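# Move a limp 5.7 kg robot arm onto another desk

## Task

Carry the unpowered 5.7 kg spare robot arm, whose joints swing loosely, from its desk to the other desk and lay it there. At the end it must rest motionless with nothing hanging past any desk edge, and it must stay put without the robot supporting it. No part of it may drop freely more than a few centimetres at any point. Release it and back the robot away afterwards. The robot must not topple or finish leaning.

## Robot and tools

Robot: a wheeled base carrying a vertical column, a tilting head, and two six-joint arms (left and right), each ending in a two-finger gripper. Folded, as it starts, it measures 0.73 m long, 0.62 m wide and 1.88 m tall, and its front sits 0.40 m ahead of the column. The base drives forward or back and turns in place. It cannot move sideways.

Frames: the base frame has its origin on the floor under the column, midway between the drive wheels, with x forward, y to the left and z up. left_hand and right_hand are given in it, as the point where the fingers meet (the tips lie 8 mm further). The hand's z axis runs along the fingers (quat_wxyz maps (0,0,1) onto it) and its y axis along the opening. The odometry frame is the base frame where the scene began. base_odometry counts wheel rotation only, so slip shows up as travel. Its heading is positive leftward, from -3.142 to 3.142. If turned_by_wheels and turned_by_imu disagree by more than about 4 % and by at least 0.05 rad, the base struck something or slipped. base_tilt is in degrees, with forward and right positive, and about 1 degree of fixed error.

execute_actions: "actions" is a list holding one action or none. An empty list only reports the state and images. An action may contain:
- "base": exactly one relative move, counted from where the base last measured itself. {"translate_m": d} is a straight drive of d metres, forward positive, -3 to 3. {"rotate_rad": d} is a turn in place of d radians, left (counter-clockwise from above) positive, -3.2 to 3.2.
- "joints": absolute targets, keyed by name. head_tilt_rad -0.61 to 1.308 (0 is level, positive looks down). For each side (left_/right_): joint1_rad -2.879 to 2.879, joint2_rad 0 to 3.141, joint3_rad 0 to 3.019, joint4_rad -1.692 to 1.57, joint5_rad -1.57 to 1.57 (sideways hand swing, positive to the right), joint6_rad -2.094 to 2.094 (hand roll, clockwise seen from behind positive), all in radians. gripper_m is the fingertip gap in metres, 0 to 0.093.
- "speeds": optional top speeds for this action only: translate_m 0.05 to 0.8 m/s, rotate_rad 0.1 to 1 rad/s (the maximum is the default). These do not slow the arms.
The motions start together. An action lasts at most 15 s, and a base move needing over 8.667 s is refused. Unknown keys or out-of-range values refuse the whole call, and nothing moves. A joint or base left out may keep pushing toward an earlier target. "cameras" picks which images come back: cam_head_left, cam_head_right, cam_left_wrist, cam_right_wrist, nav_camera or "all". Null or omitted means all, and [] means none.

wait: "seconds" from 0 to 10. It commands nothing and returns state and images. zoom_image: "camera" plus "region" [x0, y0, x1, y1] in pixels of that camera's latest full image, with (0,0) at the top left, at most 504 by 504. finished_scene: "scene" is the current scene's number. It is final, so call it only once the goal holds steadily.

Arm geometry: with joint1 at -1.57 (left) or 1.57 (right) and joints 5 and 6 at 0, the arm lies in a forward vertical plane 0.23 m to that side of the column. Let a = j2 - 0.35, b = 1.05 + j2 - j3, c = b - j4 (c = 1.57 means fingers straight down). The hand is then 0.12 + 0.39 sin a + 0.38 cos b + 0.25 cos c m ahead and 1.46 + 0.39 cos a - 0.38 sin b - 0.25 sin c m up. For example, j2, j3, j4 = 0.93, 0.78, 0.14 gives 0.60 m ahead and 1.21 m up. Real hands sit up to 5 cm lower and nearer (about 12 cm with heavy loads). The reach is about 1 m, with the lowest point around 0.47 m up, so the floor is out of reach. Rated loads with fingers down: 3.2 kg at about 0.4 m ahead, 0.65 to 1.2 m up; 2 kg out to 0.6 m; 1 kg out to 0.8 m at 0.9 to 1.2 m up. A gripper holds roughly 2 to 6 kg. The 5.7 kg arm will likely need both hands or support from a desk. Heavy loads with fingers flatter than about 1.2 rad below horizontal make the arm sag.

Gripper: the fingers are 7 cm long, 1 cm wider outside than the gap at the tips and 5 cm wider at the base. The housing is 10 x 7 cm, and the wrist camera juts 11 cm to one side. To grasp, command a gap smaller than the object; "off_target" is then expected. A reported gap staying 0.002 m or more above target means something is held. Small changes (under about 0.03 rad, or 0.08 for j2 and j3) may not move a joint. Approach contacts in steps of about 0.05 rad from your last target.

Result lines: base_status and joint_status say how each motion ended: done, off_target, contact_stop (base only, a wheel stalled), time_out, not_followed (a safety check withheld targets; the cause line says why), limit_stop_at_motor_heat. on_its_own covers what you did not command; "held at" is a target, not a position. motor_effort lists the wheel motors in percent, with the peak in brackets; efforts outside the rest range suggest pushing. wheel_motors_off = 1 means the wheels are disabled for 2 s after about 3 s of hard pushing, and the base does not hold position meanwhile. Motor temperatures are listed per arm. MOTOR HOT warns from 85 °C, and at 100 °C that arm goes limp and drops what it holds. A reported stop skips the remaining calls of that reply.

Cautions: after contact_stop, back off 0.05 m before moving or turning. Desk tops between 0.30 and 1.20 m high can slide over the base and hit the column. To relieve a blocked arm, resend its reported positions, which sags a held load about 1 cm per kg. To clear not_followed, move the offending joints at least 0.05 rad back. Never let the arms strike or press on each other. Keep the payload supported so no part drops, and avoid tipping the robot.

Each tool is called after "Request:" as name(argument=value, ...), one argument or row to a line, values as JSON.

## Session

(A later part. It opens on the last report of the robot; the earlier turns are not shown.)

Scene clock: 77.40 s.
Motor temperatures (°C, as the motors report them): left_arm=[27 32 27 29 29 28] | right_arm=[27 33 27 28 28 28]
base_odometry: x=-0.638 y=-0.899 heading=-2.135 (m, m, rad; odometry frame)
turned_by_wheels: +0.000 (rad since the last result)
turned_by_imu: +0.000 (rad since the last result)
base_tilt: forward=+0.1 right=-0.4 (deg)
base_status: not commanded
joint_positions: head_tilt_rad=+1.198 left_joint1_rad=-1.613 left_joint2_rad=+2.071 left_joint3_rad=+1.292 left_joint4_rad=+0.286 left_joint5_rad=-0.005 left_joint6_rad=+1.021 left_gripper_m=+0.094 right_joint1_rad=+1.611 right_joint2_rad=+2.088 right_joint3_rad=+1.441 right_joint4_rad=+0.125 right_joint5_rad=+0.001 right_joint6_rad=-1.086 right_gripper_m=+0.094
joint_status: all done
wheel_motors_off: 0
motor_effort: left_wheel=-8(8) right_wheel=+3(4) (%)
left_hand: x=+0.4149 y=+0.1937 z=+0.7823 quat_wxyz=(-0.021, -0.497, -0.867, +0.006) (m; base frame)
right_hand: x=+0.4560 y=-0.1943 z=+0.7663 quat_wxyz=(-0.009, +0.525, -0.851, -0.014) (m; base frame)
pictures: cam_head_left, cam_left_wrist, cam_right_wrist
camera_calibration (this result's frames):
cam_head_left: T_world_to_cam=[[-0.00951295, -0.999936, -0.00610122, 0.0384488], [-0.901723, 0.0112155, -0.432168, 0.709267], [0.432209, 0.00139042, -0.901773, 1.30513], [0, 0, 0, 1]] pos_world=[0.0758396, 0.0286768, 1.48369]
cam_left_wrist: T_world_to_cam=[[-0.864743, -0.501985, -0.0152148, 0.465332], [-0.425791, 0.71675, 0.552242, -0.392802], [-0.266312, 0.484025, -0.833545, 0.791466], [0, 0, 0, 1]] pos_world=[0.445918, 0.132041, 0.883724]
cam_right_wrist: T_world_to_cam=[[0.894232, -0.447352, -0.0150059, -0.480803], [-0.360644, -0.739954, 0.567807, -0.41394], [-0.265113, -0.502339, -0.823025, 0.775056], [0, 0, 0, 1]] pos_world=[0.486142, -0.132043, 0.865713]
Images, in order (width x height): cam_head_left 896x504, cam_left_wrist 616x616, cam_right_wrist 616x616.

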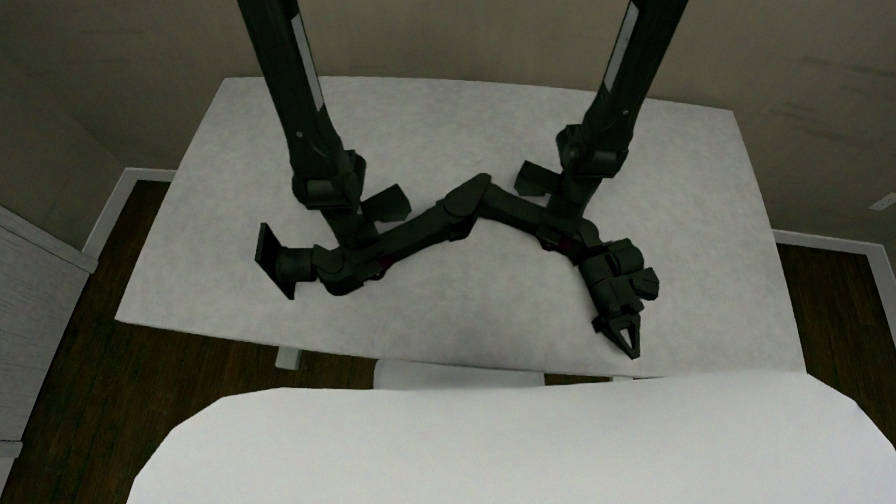

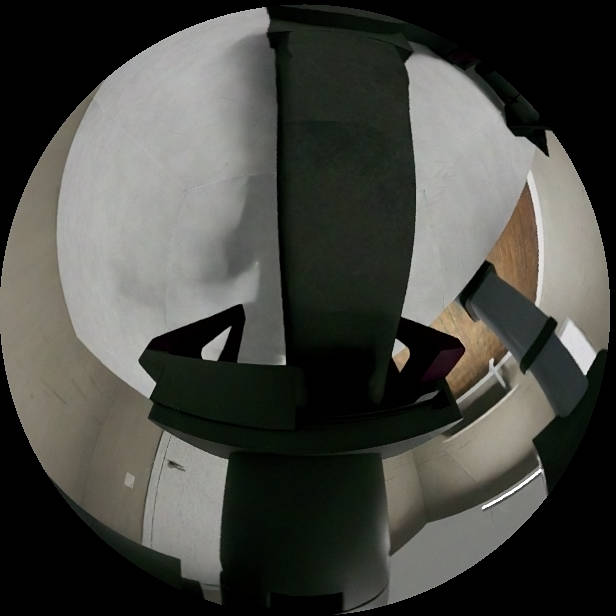

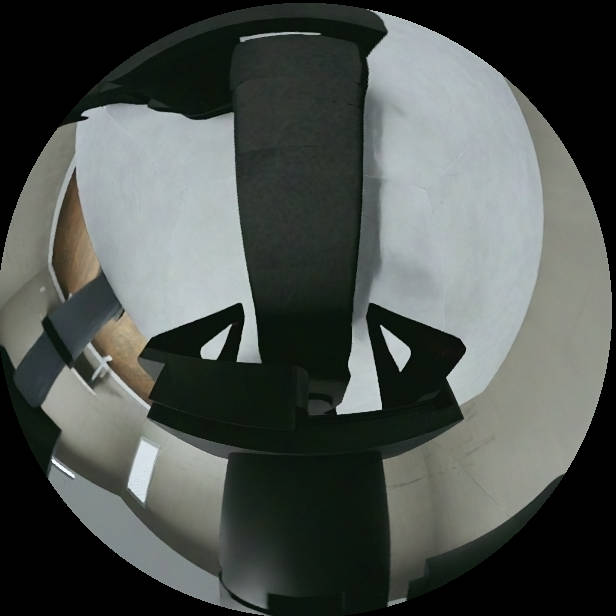

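Request:
execute_actions(
  actions=[
    {"joints":{"left_joint2_rad":2.04,"left_joint3_rad":1.2,"left_joint4_rad":0.31}},
  ],
  cameras=["cam_left_wrist"],
)

Scene clock: 80.93 s.
Motor temperatures (°C, as the motors report them): left_arm=[27 31 27 29 29 28] | right_arm=[27 33 27 28 28 28]
base_odometry: x=-0.638 y=-0.899 heading=-2.135 (m, m, rad; odometry frame)
turned_by_wheels: +0.000 (rad since the last result)
turned_by_imu: +0.000 (rad since the last result)
base_tilt: forward=+0.1 right=-0.4 (deg)
base_status: not commanded
joint_positions: head_tilt_rad=+1.198 left_joint1_rad=-1.612 left_joint2_rad=+2.047 left_joint3_rad=+1.209 left_joint4_rad=+0.297 left_joint5_rad=-0.002 left_joint6_rad=+1.021 left_gripper_m=+0.094 right_joint1_rad=+1.611 right_joint2_rad=+2.088 right_joint3_rad=+1.441 right_joint4_rad=+0.125 right_joint5_rad=+0.001 right_joint6_rad=-1.086 right_gripper_m=+0.094
joint_status: all done
wheel_motors_off: 0
motor_effort: left_wheel=-8(8) right_wheel=+3(3) (%)
left_hand: x=+0.3821 y=+0.1952 z=+0.7977 quat_wxyz=(+0.000, -0.498, -0.867, +0.019) (m; base frame)
right_hand: x=+0.4560 y=-0.1943 z=+0.7663 quat_wxyz=(-0.009, +0.525, -0.851, -0.014) (m; base frame)
pictures: cam_left_wrist
camera_calibration (this result's frames):
cam_left_wrist: T_world_to_cam=[[-0.865049, -0.500929, 0.0275654, 0.403784], [-0.397466, 0.717835, 0.571607, -0.442855], [-0.306121, 0.483512, -0.820065, 0.799358], [0, 0, 0, 1]] pos_world=[0.417974, 0.133665, 0.897534]
Images, in order (width x height): cam_left_wrist 616x616.

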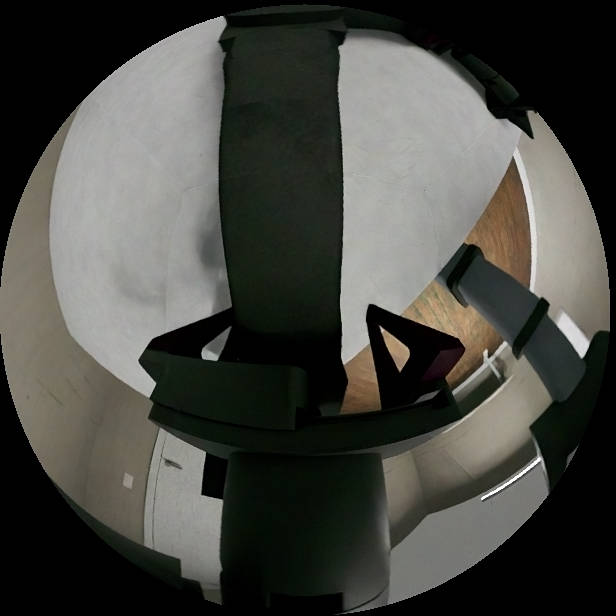

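Request:
execute_actions(
  actions=[
    {"joints":{"left_joint2_rad":2.13,"left_joint3_rad":1.33,"left_joint4_rad":0.29}},
  ],
  cameras=["cam_left_wrist"],
)

Scene clock: 84.07 s.
Motor temperatures (°C, as the motors report them): left_arm=[27 31 27 29 29 28] | right_arm=[27 33 27 28 28 28]
base_odometry: x=-0.638 y=-0.899 heading=-2.135 (m, m, rad; odometry frame)
turned_by_wheels: +0.000 (rad since the last result)
turned_by_imu: +0.000 (rad since the last result)
base_tilt: forward=+0.2 right=-0.4 (deg)
base_status: not commanded
joint_positions: head_tilt_rad=+1.198 left_joint1_rad=-1.612 left_joint2_rad=+2.065 left_joint3_rad=+1.245 left_joint4_rad=+0.278 left_joint5_rad=-0.010 left_joint6_rad=+1.010 left_gripper_m=+0.094 right_joint1_rad=+1.611 right_joint2_rad=+2.088 right_joint3_rad=+1.441 right_joint4_rad=+0.125 right_joint5_rad=+0.001 right_joint6_rad=-1.086 right_gripper_m=+0.094
joint_status: all done
wheel_motors_off: 0
motor_effort: left_wheel=-8(9) right_wheel=+3(4) (%)
left_hand: x=+0.3881 y=+0.1958 z=+0.7890 quat_wxyz=(+0.002, -0.493, -0.870, +0.016) (m; base frame)
right_hand: x=+0.4560 y=-0.1940 z=+0.7663 quat_wxyz=(-0.009, +0.525, -0.851, -0.014) (m; base frame)
pictures: cam_left_wrist
camera_calibration (this result's frames):
cam_left_wrist: T_world_to_cam=[[-0.859815, -0.510046, 0.0239067, 0.412197], [-0.404764, 0.70938, 0.577014, -0.435653], [-0.311263, 0.486449, -0.816384, 0.792258], [0, 0, 0, 1]] pos_world=[0.424677, 0.13389, 0.888311]
Images, in order (width x height): cam_left_wrist 616x616.

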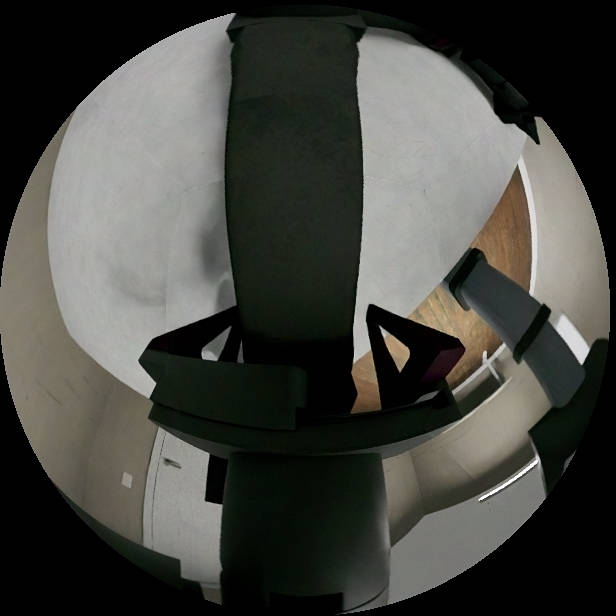

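Request:
execute_actions(
  actions=[
    {"joints":{"left_joint1_rad":-1.645,"left_joint2_rad":2.01,"left_joint3_rad":1.245,"left_joint4_rad":0.255}},
  ],
  cameras=["cam_left_wrist"],
)

Scene clock: 89.57 s.
Motor temperatures (°C, as the motors report them): left_arm=[27 31 27 29 29 28] | right_arm=[27 33 27 28 28 28]
base_odometry: x=-0.638 y=-0.899 heading=-2.135 (m, m, rad; odometry frame)
turned_by_wheels: +0.000 (rad since the last result)
turned_by_imu: +0.000 (rad since the last result)
base_tilt: forward=+0.1 right=-0.3 (deg)
base_status: not commanded
joint_positions: head_tilt_rad=+1.198 left_joint1_rad=-1.639 left_joint2_rad=+2.015 left_joint3_rad=+1.246 left_joint4_rad=+0.258 left_joint5_rad=-0.003 left_joint6_rad=+1.012 left_gripper_m=+0.094 right_joint1_rad=+1.611 right_joint2_rad=+2.088 right_joint3_rad=+1.441 right_joint4_rad=+0.125 right_joint5_rad=+0.001 right_joint6_rad=-1.086 right_gripper_m=+0.094
joint_status: all done
wheel_motors_off: 0
motor_effort: left_wheel=-8(8) right_wheel=+3(4) (%)
left_hand: x=+0.4161 y=+0.1749 z=+0.8035 quat_wxyz=(-0.019, -0.499, -0.866, +0.022) (m; base frame)
right_hand: x=+0.4560 y=-0.1940 z=+0.7663 quat_wxyz=(-0.009, +0.525, -0.851, -0.014) (m; base frame)
pictures: cam_left_wrist
camera_calibration (this result's frames):
cam_left_wrist: T_world_to_cam=[[-0.867323, -0.497573, 0.0130959, 0.434895], [-0.412031, 0.732478, 0.541947, -0.39068], [-0.279251, 0.464647, -0.840311, 0.832767], [0, 0, 0, 1]] pos_world=[0.448773, 0.115614, 0.905815]
Images, in order (width x height): cam_left_wrist 616x616.

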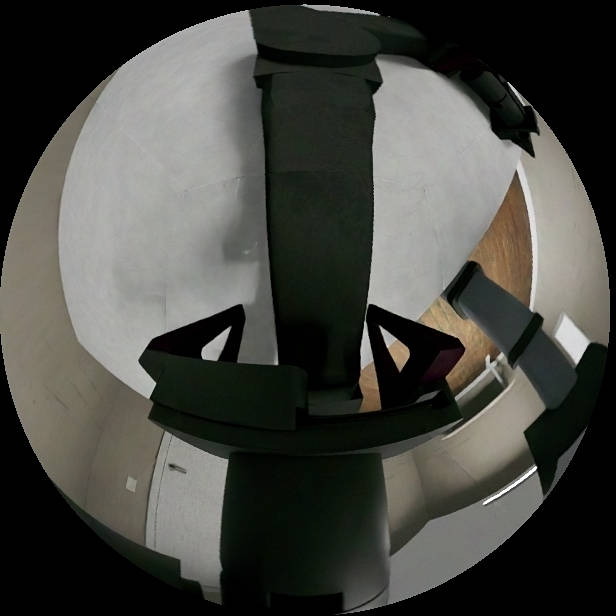

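Request:
execute_actions(
  actions=[
    {"joints":{"left_joint2_rad":2.07,"left_joint3_rad":1.27}},
  ],
  cameras=["cam_left_wrist"],
)

Request:
execute_actions(
  actions=[
    {"joints":{"left_joint2_rad":2.12,"left_joint3_rad":1.335}},
  ],
  cameras=["cam_left_wrist"],
)

Scene clock: 95.00 s.
Motor temperatures (°C, as the motors report them): left_arm=[27 31 27 29 29 28] | right_arm=[27 33 27 28 28 28]
base_odometry: x=-0.638 y=-0.899 heading=-2.135 (m, m, rad; odometry frame)
turned_by_wheels: +0.000 (rad since the last result)
turned_by_imu: +0.000 (rad since the last result)
base_tilt: forward=+0.1 right=-0.4 (deg)
base_status: not commanded
joint_positions: head_tilt_rad=+1.198 left_joint1_rad=-1.639 left_joint2_rad=+2.062 left_joint3_rad=+1.269 left_joint4_rad=+0.258 left_joint5_rad=-0.003 left_joint6_rad=+1.013 left_gripper_m=+0.094 right_joint1_rad=+1.611 right_joint2_rad=+2.088 right_joint3_rad=+1.441 right_joint4_rad=+0.125 right_joint5_rad=+0.001 right_joint6_rad=-1.086 right_gripper_m=+0.094
joint_status: all done
wheel_motors_off: 0
motor_effort: left_wheel=-8(8) right_wheel=+4(4) (%)
left_hand: x=+0.3992 y=+0.1745 z=+0.7879 quat_wxyz=(-0.009, -0.500, -0.866, +0.027) (m; base frame)
right_hand: x=+0.4560 y=-0.1940 z=+0.7663 quat_wxyz=(-0.009, +0.525, -0.851, -0.014) (m; base frame)
pictures: cam_left_wrist
camera_calibration (this result's frames):
cam_left_wrist: T_world_to_cam=[[-0.86766, -0.49603, 0.0334708, 0.404004], [-0.397605, 0.732759, 0.552245, -0.402915], [-0.298456, 0.465853, -0.833009, 0.816801], [0, 0, 0, 1]] pos_world=[0.434117, 0.115129, 0.889388]
Images, in order (width x height): cam_left_wrist 616x616.

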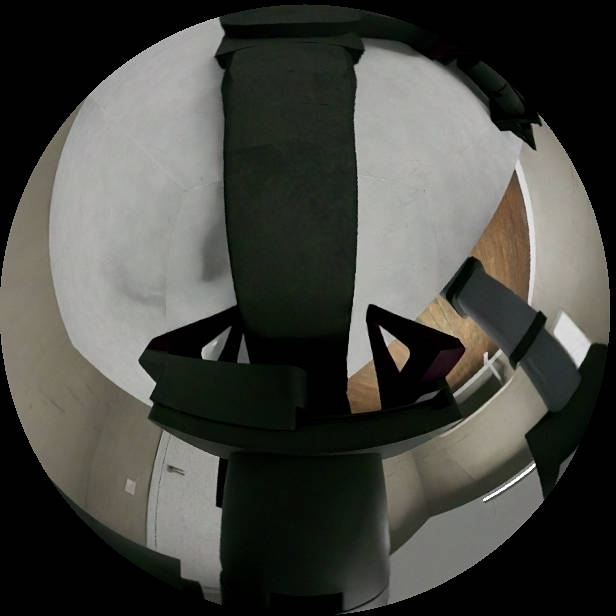

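Scene clock: 95.57 s.
Motor temperatures (°C, as the motors report them): left_arm=[27 31 27 29 29 28] | right_arm=[27 33 27 28 28 28]
base_odometry: x=-0.638 y=-0.899 heading=-2.135 (m, m, rad; odometry frame)
turned_by_wheels: +0.000 (rad since the last result)
turned_by_imu: +0.000 (rad since the last result)
base_tilt: forward=+0.2 right=-0.3 (deg)
base_status: not commanded
joint_positions: head_tilt_rad=+1.198 left_joint1_rad=-1.641 left_joint2_rad=+2.078 left_joint3_rad=+1.295 left_joint4_rad=+0.255 left_joint5_rad=-0.010 left_joint6_rad=+1.011 left_gripper_m=+0.094 right_joint1_rad=+1.611 right_joint2_rad=+2.088 right_joint3_rad=+1.441 right_joint4_rad=+0.125 right_joint5_rad=+0.001 right_joint6_rad=-1.086 right_gripper_m=+0.094
joint_status: all done
wheel_motors_off: 0
motor_effort: left_wheel=-8(9) right_wheel=+3(4) (%)
left_hand: x=+0.4036 y=+0.1738 z=+0.7809 quat_wxyz=(-0.011, -0.499, -0.866, +0.023) (m; base frame)
right_hand: x=+0.4560 y=-0.1940 z=+0.7663 quat_wxyz=(-0.009, +0.525, -0.851, -0.014) (m; base frame)
pictures: cam_left_wrist
camera_calibration (this result's frames):
cam_left_wrist: T_world_to_cam=[[-0.86721, -0.497344, 0.0244055, 0.414881], [-0.402663, 0.729263, 0.553207, -0.394783], [-0.292933, 0.46992, -0.832686, 0.809417], [0, 0, 0, 1]] pos_world=[0.437929, 0.113878, 0.882261]
Images, in order (width x height): cam_left_wrist 616x616.

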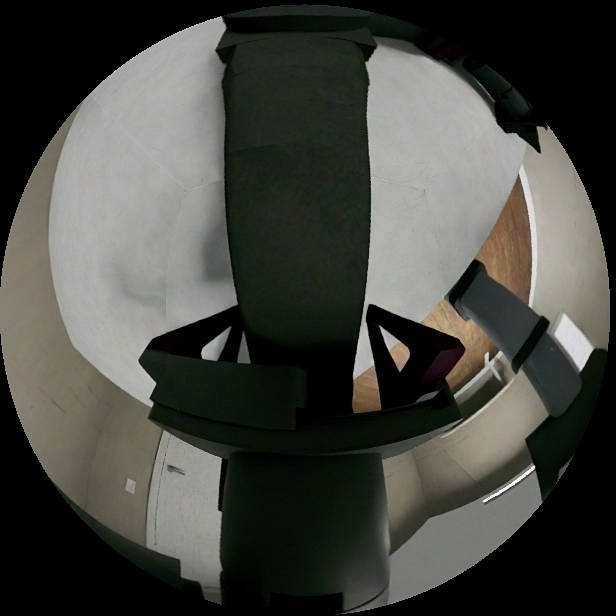

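Request:
execute_actions(
  actions=[
    {"joints":{"left_joint2_rad":2.05,"left_joint3_rad":1.335}},
  ],
  cameras=["cam_left_wrist"],
)

Scene clock: 101.07 s.
Motor temperatures (°C, as the motors report them): left_arm=[27 31 27 29 29 28] | right_arm=[27 33 27 28 28 28]
base_odometry: x=-0.638 y=-0.899 heading=-2.135 (m, m, rad; odometry frame)
turned_by_wheels: +0.000 (rad since the last result)
turned_by_imu: +0.000 (rad since the last result)
base_tilt: forward=+0.0 right=-0.4 (deg)
base_status: not commanded
joint_positions: head_tilt_rad=+1.198 left_joint1_rad=-1.641 left_joint2_rad=+2.065 left_joint3_rad=+1.327 left_joint4_rad=+0.253 left_joint5_rad=-0.002 left_joint6_rad=+1.012 left_gripper_m=+0.094 right_joint1_rad=+1.611 right_joint2_rad=+2.088 right_joint3_rad=+1.441 right_joint4_rad=+0.125 right_joint5_rad=+0.001 right_joint6_rad=-1.086 right_gripper_m=+0.094
joint_status: all done
wheel_motors_off: 0
motor_effort: left_wheel=-8(8) right_wheel=+4(4) (%)
left_hand: x=+0.4321 y=+0.1715 z=+0.7823 quat_wxyz=(-0.032, -0.499, -0.866, +0.016) (m; base frame)
right_hand: x=+0.4560 y=-0.1940 z=+0.7663 quat_wxyz=(-0.009, +0.525, -0.851, -0.014) (m; base frame)
pictures: cam_left_wrist
camera_calibration (this result's frames):
cam_left_wrist: T_world_to_cam=[[-0.867067, -0.498118, -0.00852417, 0.464232], [-0.426751, 0.733794, 0.528612, -0.353609], [-0.257056, 0.46198, -0.848821, 0.818444], [0, 0, 0, 1]] pos_world=[0.462004, 0.112614, 0.885592]
Images, in order (width x height): cam_left_wrist 616x616.

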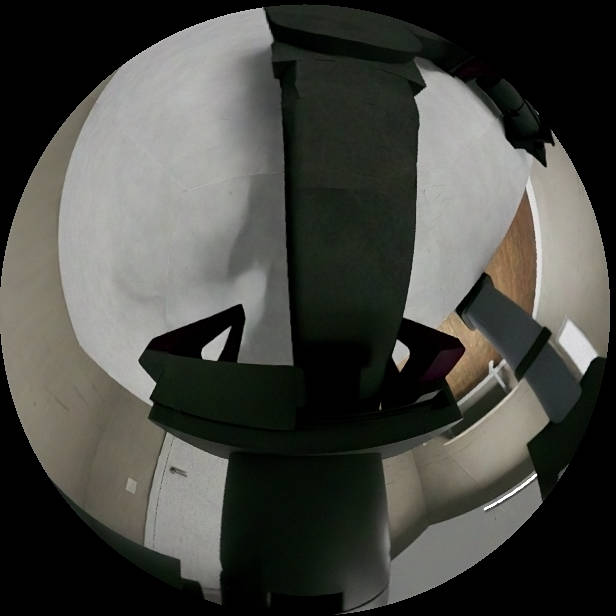

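Request:
execute_actions(
  actions=[
    {"joints":{"left_joint2_rad":2.1}},
  ],
  cameras=["cam_left_wrist"],
)

Scene clock: 104.10 s.
Motor temperatures (°C, as the motors report them): left_arm=[27 31 27 29 29 28] | right_arm=[27 33 27 28 28 28]
base_odometry: x=-0.638 y=-0.899 heading=-2.135 (m, m, rad; odometry frame)
turned_by_wheels: +0.000 (rad since the last result)
turned_by_imu: +0.000 (rad since the last result)
base_tilt: forward=+0.2 right=-0.4 (deg)
base_status: not commanded
joint_positions: head_tilt_rad=+1.198 left_joint1_rad=-1.641 left_joint2_rad=+2.068 left_joint3_rad=+1.328 left_joint4_rad=+0.253 left_joint5_rad=-0.002 left_joint6_rad=+1.013 left_gripper_m=+0.094 right_joint1_rad=+1.611 right_joint2_rad=+2.088 right_joint3_rad=+1.441 right_joint4_rad=+0.125 right_joint5_rad=+0.001 right_joint6_rad=-1.086 right_gripper_m=+0.094
joint_status: all done
wheel_motors_off: 0
motor_effort: left_wheel=-8(9) right_wheel=+4(4) (%)
left_hand: x=+0.4302 y=+0.1715 z=+0.7812 quat_wxyz=(-0.030, -0.500, -0.866, +0.017) (m; base frame)
right_hand: x=+0.4560 y=-0.1940 z=+0.7663 quat_wxyz=(-0.009, +0.525, -0.851, -0.014) (m; base frame)
pictures: cam_left_wrist
camera_calibration (this result's frames):
cam_left_wrist: T_world_to_cam=[[-0.867546, -0.497316, -0.00631401, 0.46096], [-0.424688, 0.734122, 0.529816, -0.355693], [-0.258851, 0.462321, -0.848089, 0.817167], [0, 0, 0, 1]] pos_world=[0.46037, 0.112571, 0.884393]
Images, in order (width x height): cam_left_wrist 616x616.

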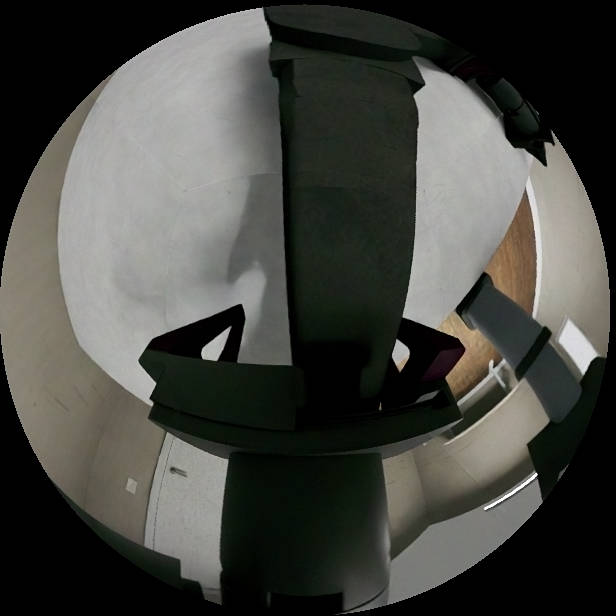

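Request:
execute_actions(
  actions=[
    {"base":{"translate_m":-0.013},"speeds":{"translate_m":0.05},"joints":{"left_joint2_rad":2.06}},
  ],
  cameras=["cam_left_wrist","cam_right_wrist"],
)

Scene clock: 109.00 s.
Motor temperatures (°C, as the motors report them): left_arm=[27 31 27 29 29 28] | right_arm=[27 34 27 28 28 28]
base_odometry: x=-0.631 y=-0.888 heading=-2.135 (m, m, rad; odometry frame)
turned_by_wheels: +0.000 (rad since the last result)
turned_by_imu: +0.000 (rad since the last result)
base_tilt: forward=+0.2 right=-0.4 (deg)
base_status: done
joint_positions: head_tilt_rad=+1.199 left_joint1_rad=-1.641 left_joint2_rad=+2.063 left_joint3_rad=+1.332 left_joint4_rad=+0.253 left_joint5_rad=-0.002 left_joint6_rad=+1.015 left_gripper_m=+0.094 right_joint1_rad=+1.611 right_joint2_rad=+2.089 right_joint3_rad=+1.439 right_joint4_rad=+0.125 right_joint5_rad=+0.001 right_joint6_rad=-1.086 right_gripper_m=+0.094
joint_status: all done
wheel_motors_off: 0
motor_effort: left_wheel=-1(54) right_wheel=-1(39) (%)
left_hand: x=+0.4362 y=+0.1714 z=+0.7826 quat_wxyz=(-0.034, -0.500, -0.865, +0.015) (m; base frame)
right_hand: x=+0.4541 y=-0.1941 z=+0.7661 quat_wxyz=(-0.008, +0.525, -0.851, -0.015) (m; base frame)
pictures: cam_left_wrist, cam_right_wrist
camera_calibration (this result's frames):
cam_left_wrist: T_world_to_cam=[[-0.867932, -0.496481, -0.0141892, 0.472274], [-0.428846, 0.734672, 0.525688, -0.348853], [-0.25057, 0.462347, -0.850559, 0.818267], [0, 0, 0, 1]] pos_world=[0.46533, 0.112444, 0.886073]
cam_right_wrist: T_world_to_cam=[[0.894315, -0.447082, -0.0178534, -0.476734], [-0.358691, -0.740214, 0.568704, -0.415999], [-0.267473, -0.502196, -0.822349, 0.77514], [0, 0, 0, 1]] pos_world=[0.484464, -0.131795, 0.865504]
Images, in order (width x height): cam_left_wrist 616x616, cam_right_wrist 616x616.

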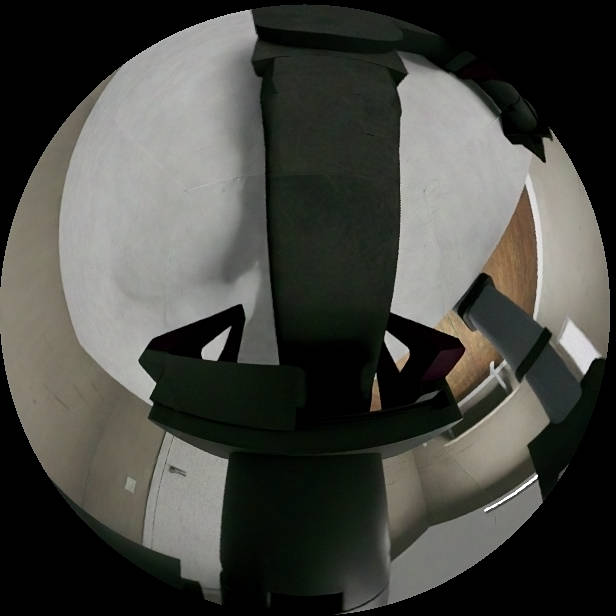

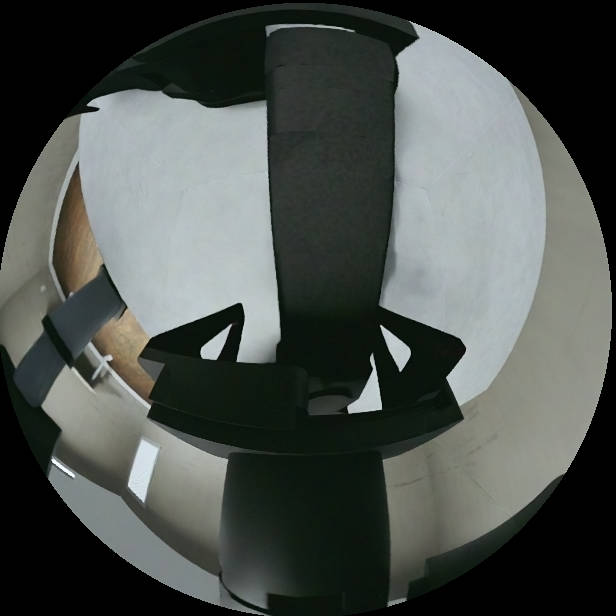

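Request:
execute_actions(
  actions=[
    {"joints":{"left_joint2_rad":2.13}},
  ],
  cameras=["cam_left_wrist"],
)

Scene clock: 110.97 s.
Motor temperatures (°C, as the motors report them): left_arm=[27 31 27 29 29 28] | right_arm=[27 34 27 28 28 28]
base_odometry: x=-0.631 y=-0.888 heading=-2.135 (m, m, rad; odometry frame)
turned_by_wheels: +0.000 (rad since the last result)
turned_by_imu: +0.000 (rad since the last result)
base_tilt: forward=+0.0 right=-0.4 (deg)
base_status: not commanded
joint_positions: head_tilt_rad=+1.199 left_joint1_rad=-1.641 left_joint2_rad=+2.065 left_joint3_rad=+1.332 left_joint4_rad=+0.253 left_joint5_rad=-0.002 left_joint6_rad=+1.016 left_gripper_m=+0.094 right_joint1_rad=+1.611 right_joint2_rad=+2.089 right_joint3_rad=+1.439 right_joint4_rad=+0.125 right_joint5_rad=+0.001 right_joint6_rad=-1.086 right_gripper_m=+0.094
joint_status: all done
wheel_motors_off: 0
motor_effort: left_wheel=-2(2) right_wheel=-1(1) (%)
left_hand: x=+0.4347 y=+0.1714 z=+0.7818 quat_wxyz=(-0.033, -0.501, -0.865, +0.015) (m; base frame)
right_hand: x=+0.4541 y=-0.1941 z=+0.7661 quat_wxyz=(-0.008, +0.525, -0.851, -0.015) (m; base frame)
pictures: cam_left_wrist
camera_calibration (this result's frames):
cam_left_wrist: T_world_to_cam=[[-0.868972, -0.494706, -0.0123865, 0.469665], [-0.426205, 0.735458, 0.526736, -0.35125], [-0.25147, 0.462998, -0.849939, 0.817061], [0, 0, 0, 1]] pos_world=[0.463887, 0.112379, 0.885285]
Images, in order (width x height): cam_left_wrist 616x616.

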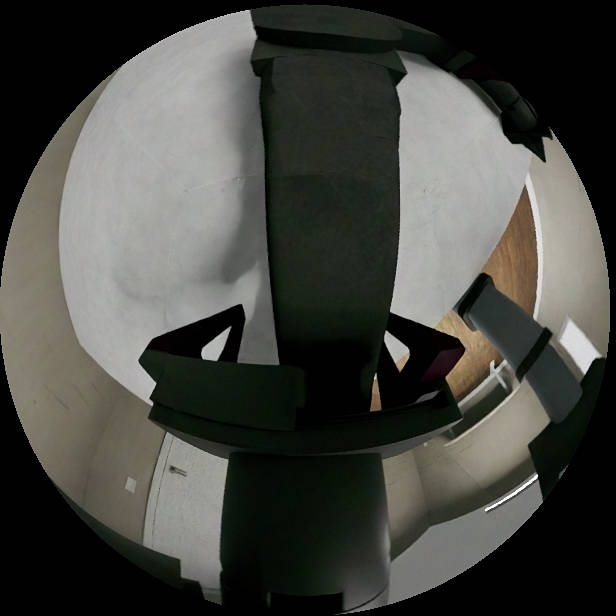

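Request:
execute_actions(
  actions=[
    {"joints":{"left_joint2_rad":2.08,"left_joint4_rad":0.19}},
  ],
  cameras=["cam_left_wrist"],
)

Request:
execute_actions(
  actions=[
    {"joints":{"left_joint2_rad":2.14}},
  ],
  cameras=["cam_left_wrist"],
)

Scene clock: 114.87 s.
Motor temperatures (°C, as the motors report them): left_arm=[27 31 27 29 29 28] | right_arm=[27 34 27 28 28 28]
base_odometry: x=-0.631 y=-0.888 heading=-2.135 (m, m, rad; odometry frame)
turned_by_wheels: +0.000 (rad since the last result)
turned_by_imu: +0.000 (rad since the last result)
base_tilt: forward=+0.1 right=-0.3 (deg)
base_status: not commanded
joint_positions: head_tilt_rad=+1.199 left_joint1_rad=-1.641 left_joint2_rad=+2.064 left_joint3_rad=+1.333 left_joint4_rad=+0.205 left_joint5_rad=-0.002 left_joint6_rad=+1.016 left_gripper_m=+0.094 right_joint1_rad=+1.611 right_joint2_rad=+2.089 right_joint3_rad=+1.439 right_joint4_rad=+0.125 right_joint5_rad=+0.001 right_joint6_rad=-1.086 right_gripper_m=+0.094
joint_status: all done
wheel_motors_off: 0
motor_effort: left_wheel=-2(2) right_wheel=-1(1) (%)
left_hand: x=+0.4243 y=+0.1718 z=+0.7819 quat_wxyz=(-0.013, -0.502, -0.865, +0.026) (m; base frame)
right_hand: x=+0.4541 y=-0.1941 z=+0.7661 quat_wxyz=(-0.008, +0.525, -0.851, -0.015) (m; base frame)
pictures: cam_left_wrist
camera_calibration (this result's frames):
cam_left_wrist: T_world_to_cam=[[-0.870021, -0.4923, 0.0265332, 0.430474], [-0.399644, 0.735745, 0.546776, -0.382918], [-0.288699, 0.465103, -0.836858, 0.819522], [0, 0, 0, 1]] pos_world=[0.458086, 0.112491, 0.883772]
Images, in order (width x height): cam_left_wrist 616x616.

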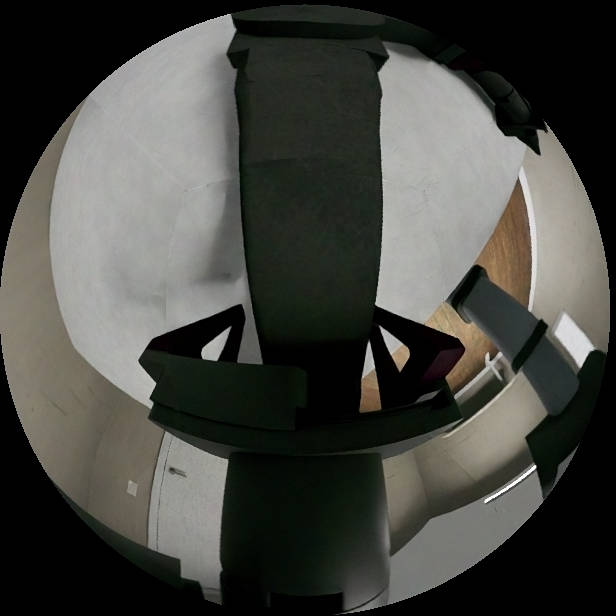

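Scene clock: 115.43 s.
Motor temperatures (°C, as the motors report them): left_arm=[27 31 27 29 29 28] | right_arm=[27 34 27 28 28 28]
base_odometry: x=-0.631 y=-0.888 heading=-2.135 (m, m, rad; odometry frame)
turned_by_wheels: +0.000 (rad since the last result)
turned_by_imu: +0.000 (rad since the last result)
base_tilt: forward=+0.1 right=-0.4 (deg)
base_status: not commanded
joint_positions: head_tilt_rad=+1.199 left_joint1_rad=-1.641 left_joint2_rad=+2.067 left_joint3_rad=+1.333 left_joint4_rad=+0.205 left_joint5_rad=-0.003 left_joint6_rad=+1.018 left_gripper_m=+0.094 right_joint1_rad=+1.611 right_joint2_rad=+2.089 right_joint3_rad=+1.439 right_joint4_rad=+0.125 right_joint5_rad=+0.001 right_joint6_rad=-1.086 right_gripper_m=+0.094
joint_status: all done
wheel_motors_off: 0
motor_effort: left_wheel=-2(2) right_wheel=-1(1) (%)
left_hand: x=+0.4223 y=+0.1719 z=+0.7809 quat_wxyz=(-0.012, -0.502, -0.864, +0.026) (m; base frame)
right_hand: x=+0.4541 y=-0.1941 z=+0.7661 quat_wxyz=(-0.008, +0.525, -0.851, -0.015) (m; base frame)
pictures: cam_left_wrist
camera_calibration (this result's frames):
cam_left_wrist: T_world_to_cam=[[-0.870781, -0.490834, 0.0286588, 0.427189], [-0.396781, 0.735954, 0.548577, -0.385996], [-0.290352, 0.466319, -0.835609, 0.817598], [0, 0, 0, 1]] pos_world=[0.456223, 0.112492, 0.882697]
Images, in order (width x height): cam_left_wrist 616x616.

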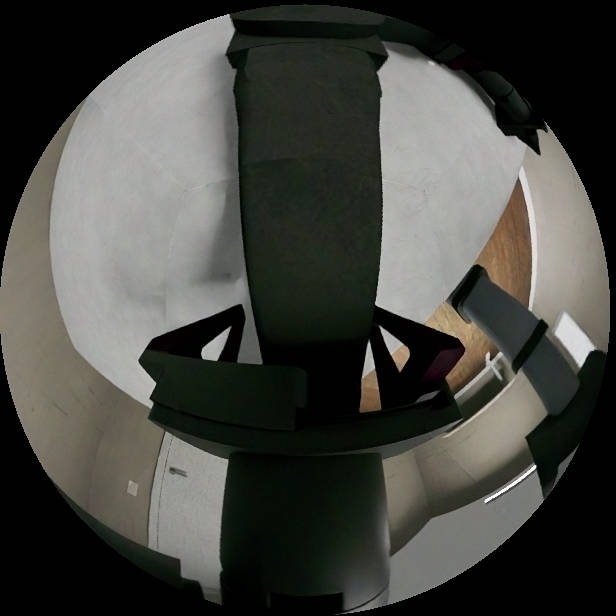

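Request:
execute_actions(
  actions=[
    {"joints":{"left_joint2_rad":2.08,"left_gripper_m":0.0}},
  ],
  cameras=["cam_left_wrist","cam_head_left"],
)

Request:
zoom_image(
  camera="cam_head_left",
  region=[250, 150, 470, 320],
)

Scene clock: 120.37 s.
Motor temperatures (°C, as the motors report them): left_arm=[27 31 27 29 29 28] | right_arm=[27 34 27 28 28 28]
base_odometry: x=-0.631 y=-0.888 heading=-2.135 (m, m, rad; odometry frame)
turned_by_wheels: +0.000 (rad since the last result)
turned_by_imu: +0.000 (rad since the last result)
base_tilt: forward=+0.1 right=-0.4 (deg)
base_status: not commanded
joint_positions: head_tilt_rad=+1.199 left_joint1_rad=-1.647 left_joint2_rad=+2.066 left_joint3_rad=+1.331 left_joint4_rad=+0.198 left_joint5_rad=-0.012 left_joint6_rad=+0.996 left_gripper_m=+0.053 right_joint1_rad=+1.611 right_joint2_rad=+2.089 right_joint3_rad=+1.439 right_joint4_rad=+0.125 right_joint5_rad=+0.001 right_joint6_rad=-1.086 right_gripper_m=+0.094
joint_status: left_gripper_m off_target (ended at +0.053, target +0.000); the others done
wheel_motors_off: 0
motor_effort: left_wheel=-4(4) right_wheel=-1(2) (%)
left_hand: x=+0.4203 y=+0.1689 z=+0.7816 quat_wxyz=(-0.007, -0.494, -0.869, +0.027) (m; base frame)
right_hand: x=+0.4541 y=-0.1941 z=+0.7661 quat_wxyz=(-0.008, +0.525, -0.851, -0.015) (m; base frame)
pictures: cam_head_left, cam_left_wrist
camera_calibration (this result's frames):
cam_head_left: T_world_to_cam=[[-0.00951803, -0.999936, -0.0060933, 0.0384368], [-0.902083, 0.0112155, -0.431418, 0.70813], [0.431458, 0.00139042, -0.902132, 1.30572], [0, 0, 0, 1]] pos_world=[0.0757927, 0.0286768, 1.48367]
cam_left_wrist: T_world_to_cam=[[-0.861292, -0.50699, 0.0337237, 0.418762], [-0.405831, 0.726338, 0.554738, -0.384328], [-0.305742, 0.464105, -0.831341, 0.822506], [0, 0, 0, 1]] pos_world=[0.456178, 0.109731, 0.882862]
Images, in order (width x height): cam_head_left 896x504, cam_left_wrist 616x616.

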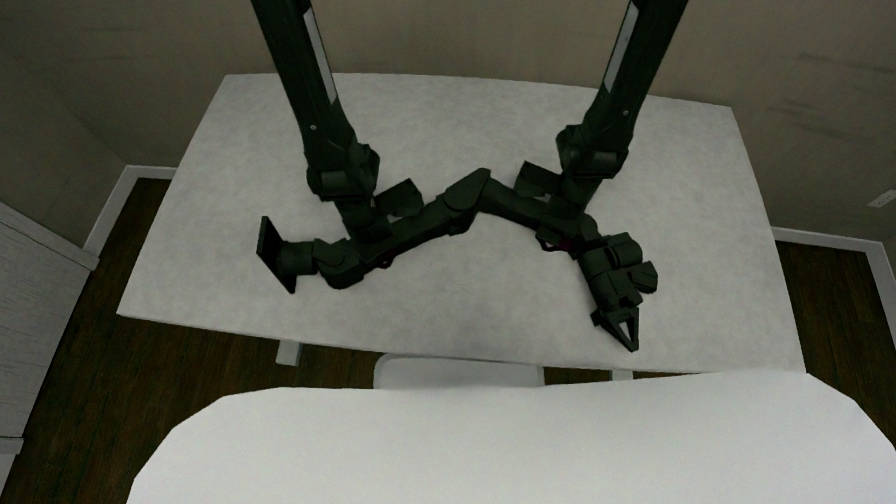

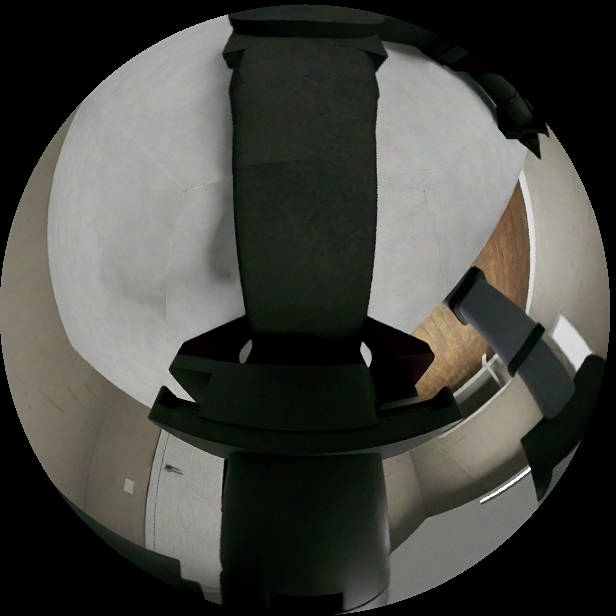

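Region (250, 150, 470, 320) of cam_head_left's 896x504 image, scaled by 2.291, with more detail than that image has; it fills the top 389 rows of this view, and the rest is white.

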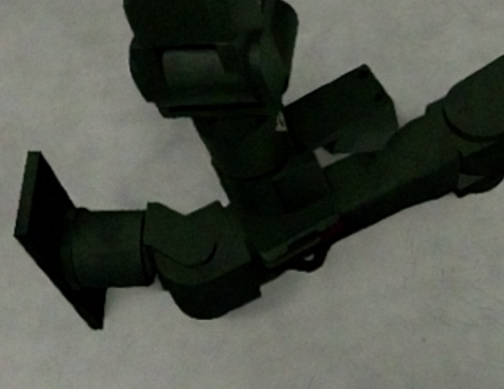

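Request:
execute_actions(
  actions=[
    {"joints":{"right_joint2_rad":2.14,"right_joint3_rad":1.49}},
  ],
  cameras=["cam_right_wrist"],
)

Request:
execute_actions(
  actions=[
    {"joints":{"right_gripper_m":0.0}},
  ],
  cameras=["cam_right_wrist","cam_head_left"],
)

Scene clock: 124.13 s.
Motor temperatures (°C, as the motors report them): left_arm=[27 31 27 29 29 28] | right_arm=[27 34 27 28 28 28]
base_odometry: x=-0.631 y=-0.888 heading=-2.135 (m, m, rad; odometry frame)
turned_by_wheels: +0.000 (rad since the last result)
turned_by_imu: +0.000 (rad since the last result)
base_tilt: forward=+0.1 right=-0.3 (deg)
base_status: not commanded
joint_positions: head_tilt_rad=+1.199 left_joint1_rad=-1.647 left_joint2_rad=+2.066 left_joint3_rad=+1.331 left_joint4_rad=+0.198 left_joint5_rad=-0.012 left_joint6_rad=+0.996 left_gripper_m=+0.053 right_joint1_rad=+1.611 right_joint2_rad=+2.133 right_joint3_rad=+1.491 right_joint4_rad=+0.125 right_joint5_rad=+0.001 right_joint6_rad=-1.086 right_gripper_m=+0.094
joint_status: all done
wheel_motors_off: 0
motor_effort: left_wheel=-4(4) right_wheel=-1(2) (%)
left_hand: x=+0.4203 y=+0.1689 z=+0.7816 quat_wxyz=(-0.007, -0.494, -0.869, +0.027) (m; base frame)
right_hand: x=+0.4558 y=-0.1934 z=+0.7492 quat_wxyz=(-0.012, +0.525, -0.851, -0.013) (m; base frame)
pictures: cam_right_wrist
camera_calibration (this result's frames):
cam_right_wrist: T_world_to_cam=[[0.894305, -0.447329, -0.0107666, -0.483674], [-0.363438, -0.740204, 0.565695, -0.400868], [-0.261021, -0.501991, -0.824544, 0.76075], [0, 0, 0, 1]] pos_world=[0.485433, -0.131196, 0.848834]
Images, in order (width x height): cam_right_wrist 616x616.

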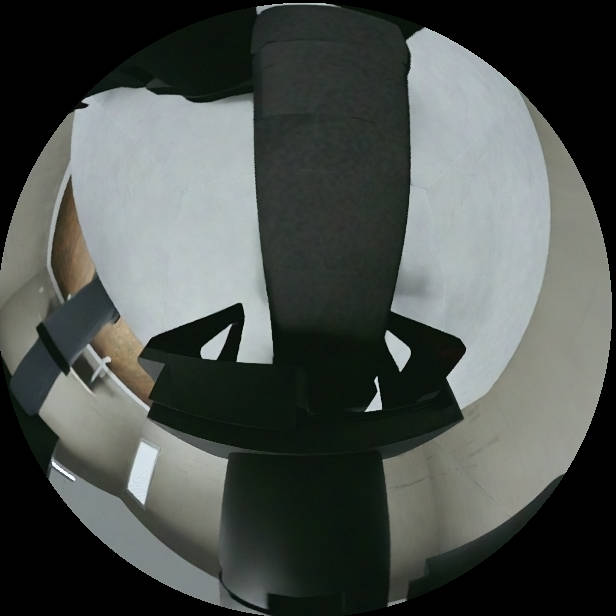

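Scene clock: 124.87 s.
Motor temperatures (°C, as the motors report them): left_arm=[27 31 27 29 29 28] | right_arm=[27 34 27 28 28 28]
base_odometry: x=-0.631 y=-0.888 heading=-2.135 (m, m, rad; odometry frame)
turned_by_wheels: +0.000 (rad since the last result)
turned_by_imu: +0.000 (rad since the last result)
base_tilt: forward=+0.2 right=-0.3 (deg)
base_status: not commanded
joint_positions: head_tilt_rad=+1.199 left_joint1_rad=-1.647 left_joint2_rad=+2.066 left_joint3_rad=+1.331 left_joint4_rad=+0.200 left_joint5_rad=-0.013 left_joint6_rad=+0.997 left_gripper_m=+0.053 right_joint1_rad=+1.604 right_joint2_rad=+2.131 right_joint3_rad=+1.502 right_joint4_rad=+0.126 right_joint5_rad=-0.008 right_joint6_rad=-1.105 right_gripper_m=+0.057
joint_status: right_gripper_m off_target (ended at +0.057, target +0.000)
wheel_motors_off: 0
motor_effort: left_wheel=-4(6) right_wheel=-2(2) (%)
left_hand: x=+0.4207 y=+0.1691 z=+0.7816 quat_wxyz=(-0.008, -0.495, -0.869, +0.026) (m; base frame)
right_hand: x=+0.4644 y=-0.1977 z=+0.7492 quat_wxyz=(-0.018, +0.532, -0.847, -0.010) (m; base frame)
pictures: cam_head_left, cam_right_wrist
camera_calibration (this result's frames):
cam_head_left: T_world_to_cam=[[-0.00951803, -0.999936, -0.0060933, 0.0384368], [-0.902083, 0.0112155, -0.431417, 0.708129], [0.431458, 0.00139042, -0.902132, 1.30572], [0, 0, 0, 1]] pos_world=[0.0757927, 0.0286768, 1.48367]
cam_right_wrist: T_world_to_cam=[[0.901028, -0.433759, 0.00143261, -0.502831], [-0.360433, -0.746865, 0.558821, -0.398392], [-0.241324, -0.50403, -0.829287, 0.754822], [0, 0, 0, 1]] pos_world=[0.491627, -0.135199, 0.849315]
Images, in order (width x height): cam_head_left 896x504, cam_right_wrist 616x616.

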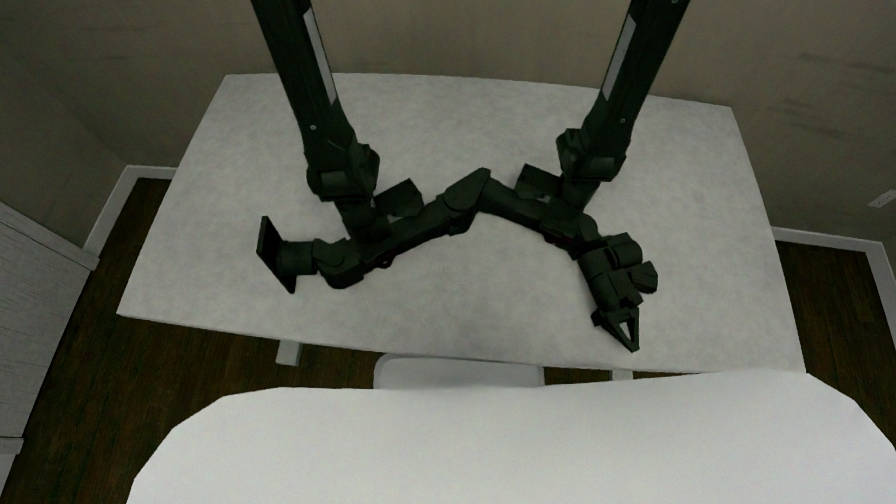

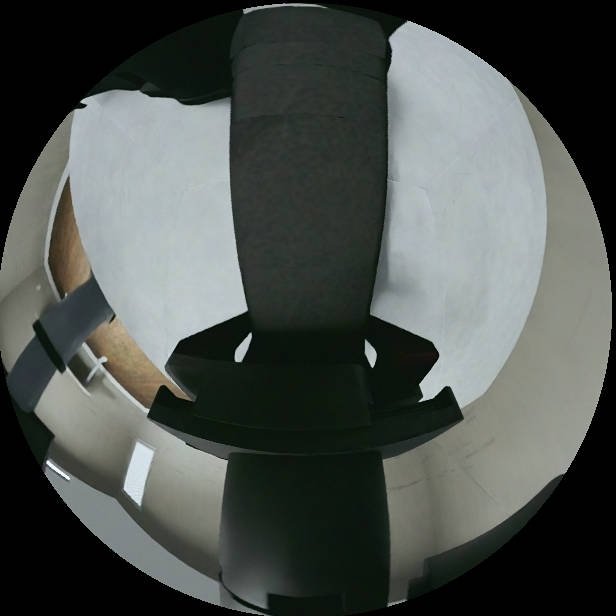

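Request:
execute_actions(
  actions=[
    {"joints":{"left_joint2_rad":1.93,"left_joint3_rad":1.25,"right_joint2_rad":1.99,"right_joint3_rad":1.41}},
  ],
  cameras=["cam_head_left"],
)

Request:
execute_actions(
  actions=[
    {"joints":{"left_joint2_rad":1.83,"left_joint3_rad":1.15,"right_joint2_rad":1.89,"right_joint3_rad":1.31}},
  ],
  cameras=["cam_head_left"],
)

Scene clock: 128.23 s.
Motor temperatures (°C, as the motors report them): left_arm=[27 31 27 29 29 28] | right_arm=[27 34 27 28 28 28]
base_odometry: x=-0.631 y=-0.888 heading=-2.135 (m, m, rad; odometry frame)
turned_by_wheels: +0.000 (rad since the last result)
turned_by_imu: +0.000 (rad since the last result)
base_tilt: forward=+0.0 right=-0.4 (deg)
base_status: not commanded
joint_positions: head_tilt_rad=+1.199 left_joint1_rad=-1.641 left_joint2_rad=+2.049 left_joint3_rad=+1.301 left_joint4_rad=+0.203 left_joint5_rad=-0.002 left_joint6_rad=+1.034 left_gripper_m=+0.053 right_joint1_rad=+1.606 right_joint2_rad=+2.090 right_joint3_rad=+1.425 right_joint4_rad=+0.126 right_joint5_rad=-0.007 right_joint6_rad=-1.081 right_gripper_m=+0.055
joint_status: all done
wheel_motors_off: 0
motor_effort: left_wheel=-4(4) right_wheel=-2(2) (%)
left_hand: x=+0.4139 y=+0.1727 z=+0.7888 quat_wxyz=(-0.005, -0.509, -0.860, +0.031) (m; base frame)
right_hand: x=+0.4450 y=-0.1965 z=+0.7663 quat_wxyz=(-0.003, +0.522, -0.853, -0.020) (m; base frame)
pictures: cam_head_left
camera_calibration (this result's frames):
cam_head_left: T_world_to_cam=[[-0.00951803, -0.999936, -0.0060933, 0.0384368], [-0.902083, 0.0112155, -0.431417, 0.708129], [0.431458, 0.00139042, -0.902132, 1.30572], [0, 0, 0, 1]] pos_world=[0.0757927, 0.0286768, 1.48367]
Images, in order (width x height): cam_head_left 896x504.

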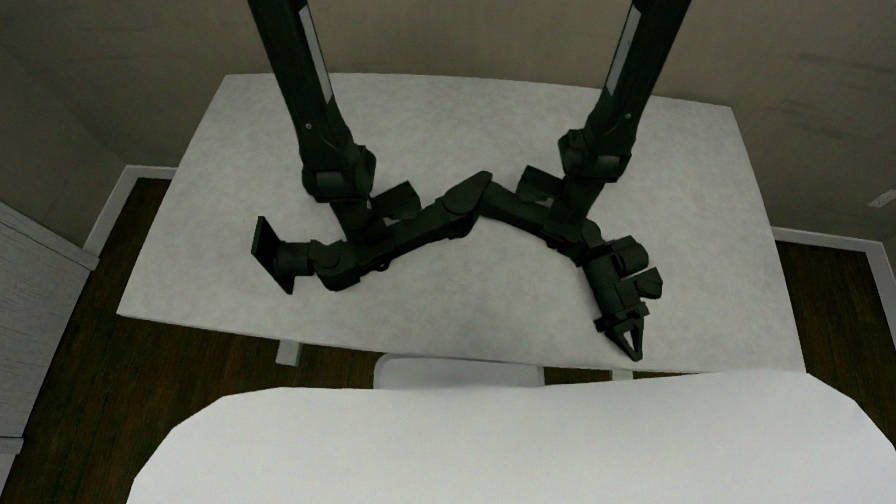

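Scene clock: 129.17 s.
Motor temperatures (°C, as the motors report them): left_arm=[27 32 27 29 29 28] | right_arm=[27 34 27 28 28 28]
base_odometry: x=-0.631 y=-0.888 heading=-2.135 (m, m, rad; odometry frame)
turned_by_wheels: +0.000 (rad since the last result)
turned_by_imu: +0.000 (rad since the last result)
base_tilt: forward=+0.2 right=-0.4 (deg)
base_status: not commanded
joint_positions: head_tilt_rad=+1.199 left_joint1_rad=-1.639 left_joint2_rad=+1.930 left_joint3_rad=+1.185 left_joint4_rad=+0.204 left_joint5_rad=-0.012 left_joint6_rad=+1.037 left_gripper_m=+0.053 right_joint1_rad=+1.613 right_joint2_rad=+1.988 right_joint3_rad=+1.324 right_joint4_rad=+0.126 right_joint5_rad=-0.014 right_joint6_rad=-1.072 right_gripper_m=+0.055
joint_status: all done
wheel_motors_off: 0
motor_effort: left_wheel=-4(4) right_wheel=-2(2) (%)
left_hand: x=+0.4192 y=+0.1778 z=+0.8340 quat_wxyz=(-0.004, -0.511, -0.859, +0.025) (m; base frame)
right_hand: x=+0.4502 y=-0.1914 z=+0.8056 quat_wxyz=(-0.006, +0.520, -0.854, -0.025) (m; base frame)
pictures: cam_head_left
camera_calibration (this result's frames):
cam_head_left: T_world_to_cam=[[-0.00951803, -0.999936, -0.0060933, 0.0384368], [-0.902083, 0.0112155, -0.431417, 0.708129], [0.431458, 0.00139042, -0.902132, 1.30572], [0, 0, 0, 1]] pos_world=[0.0757927, 0.0286768, 1.48367]
Images, in order (width x height): cam_head_left 896x504.

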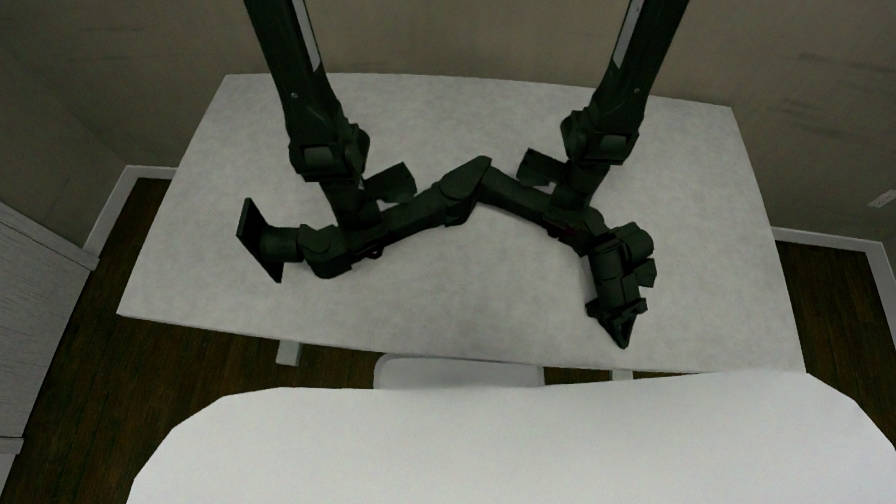

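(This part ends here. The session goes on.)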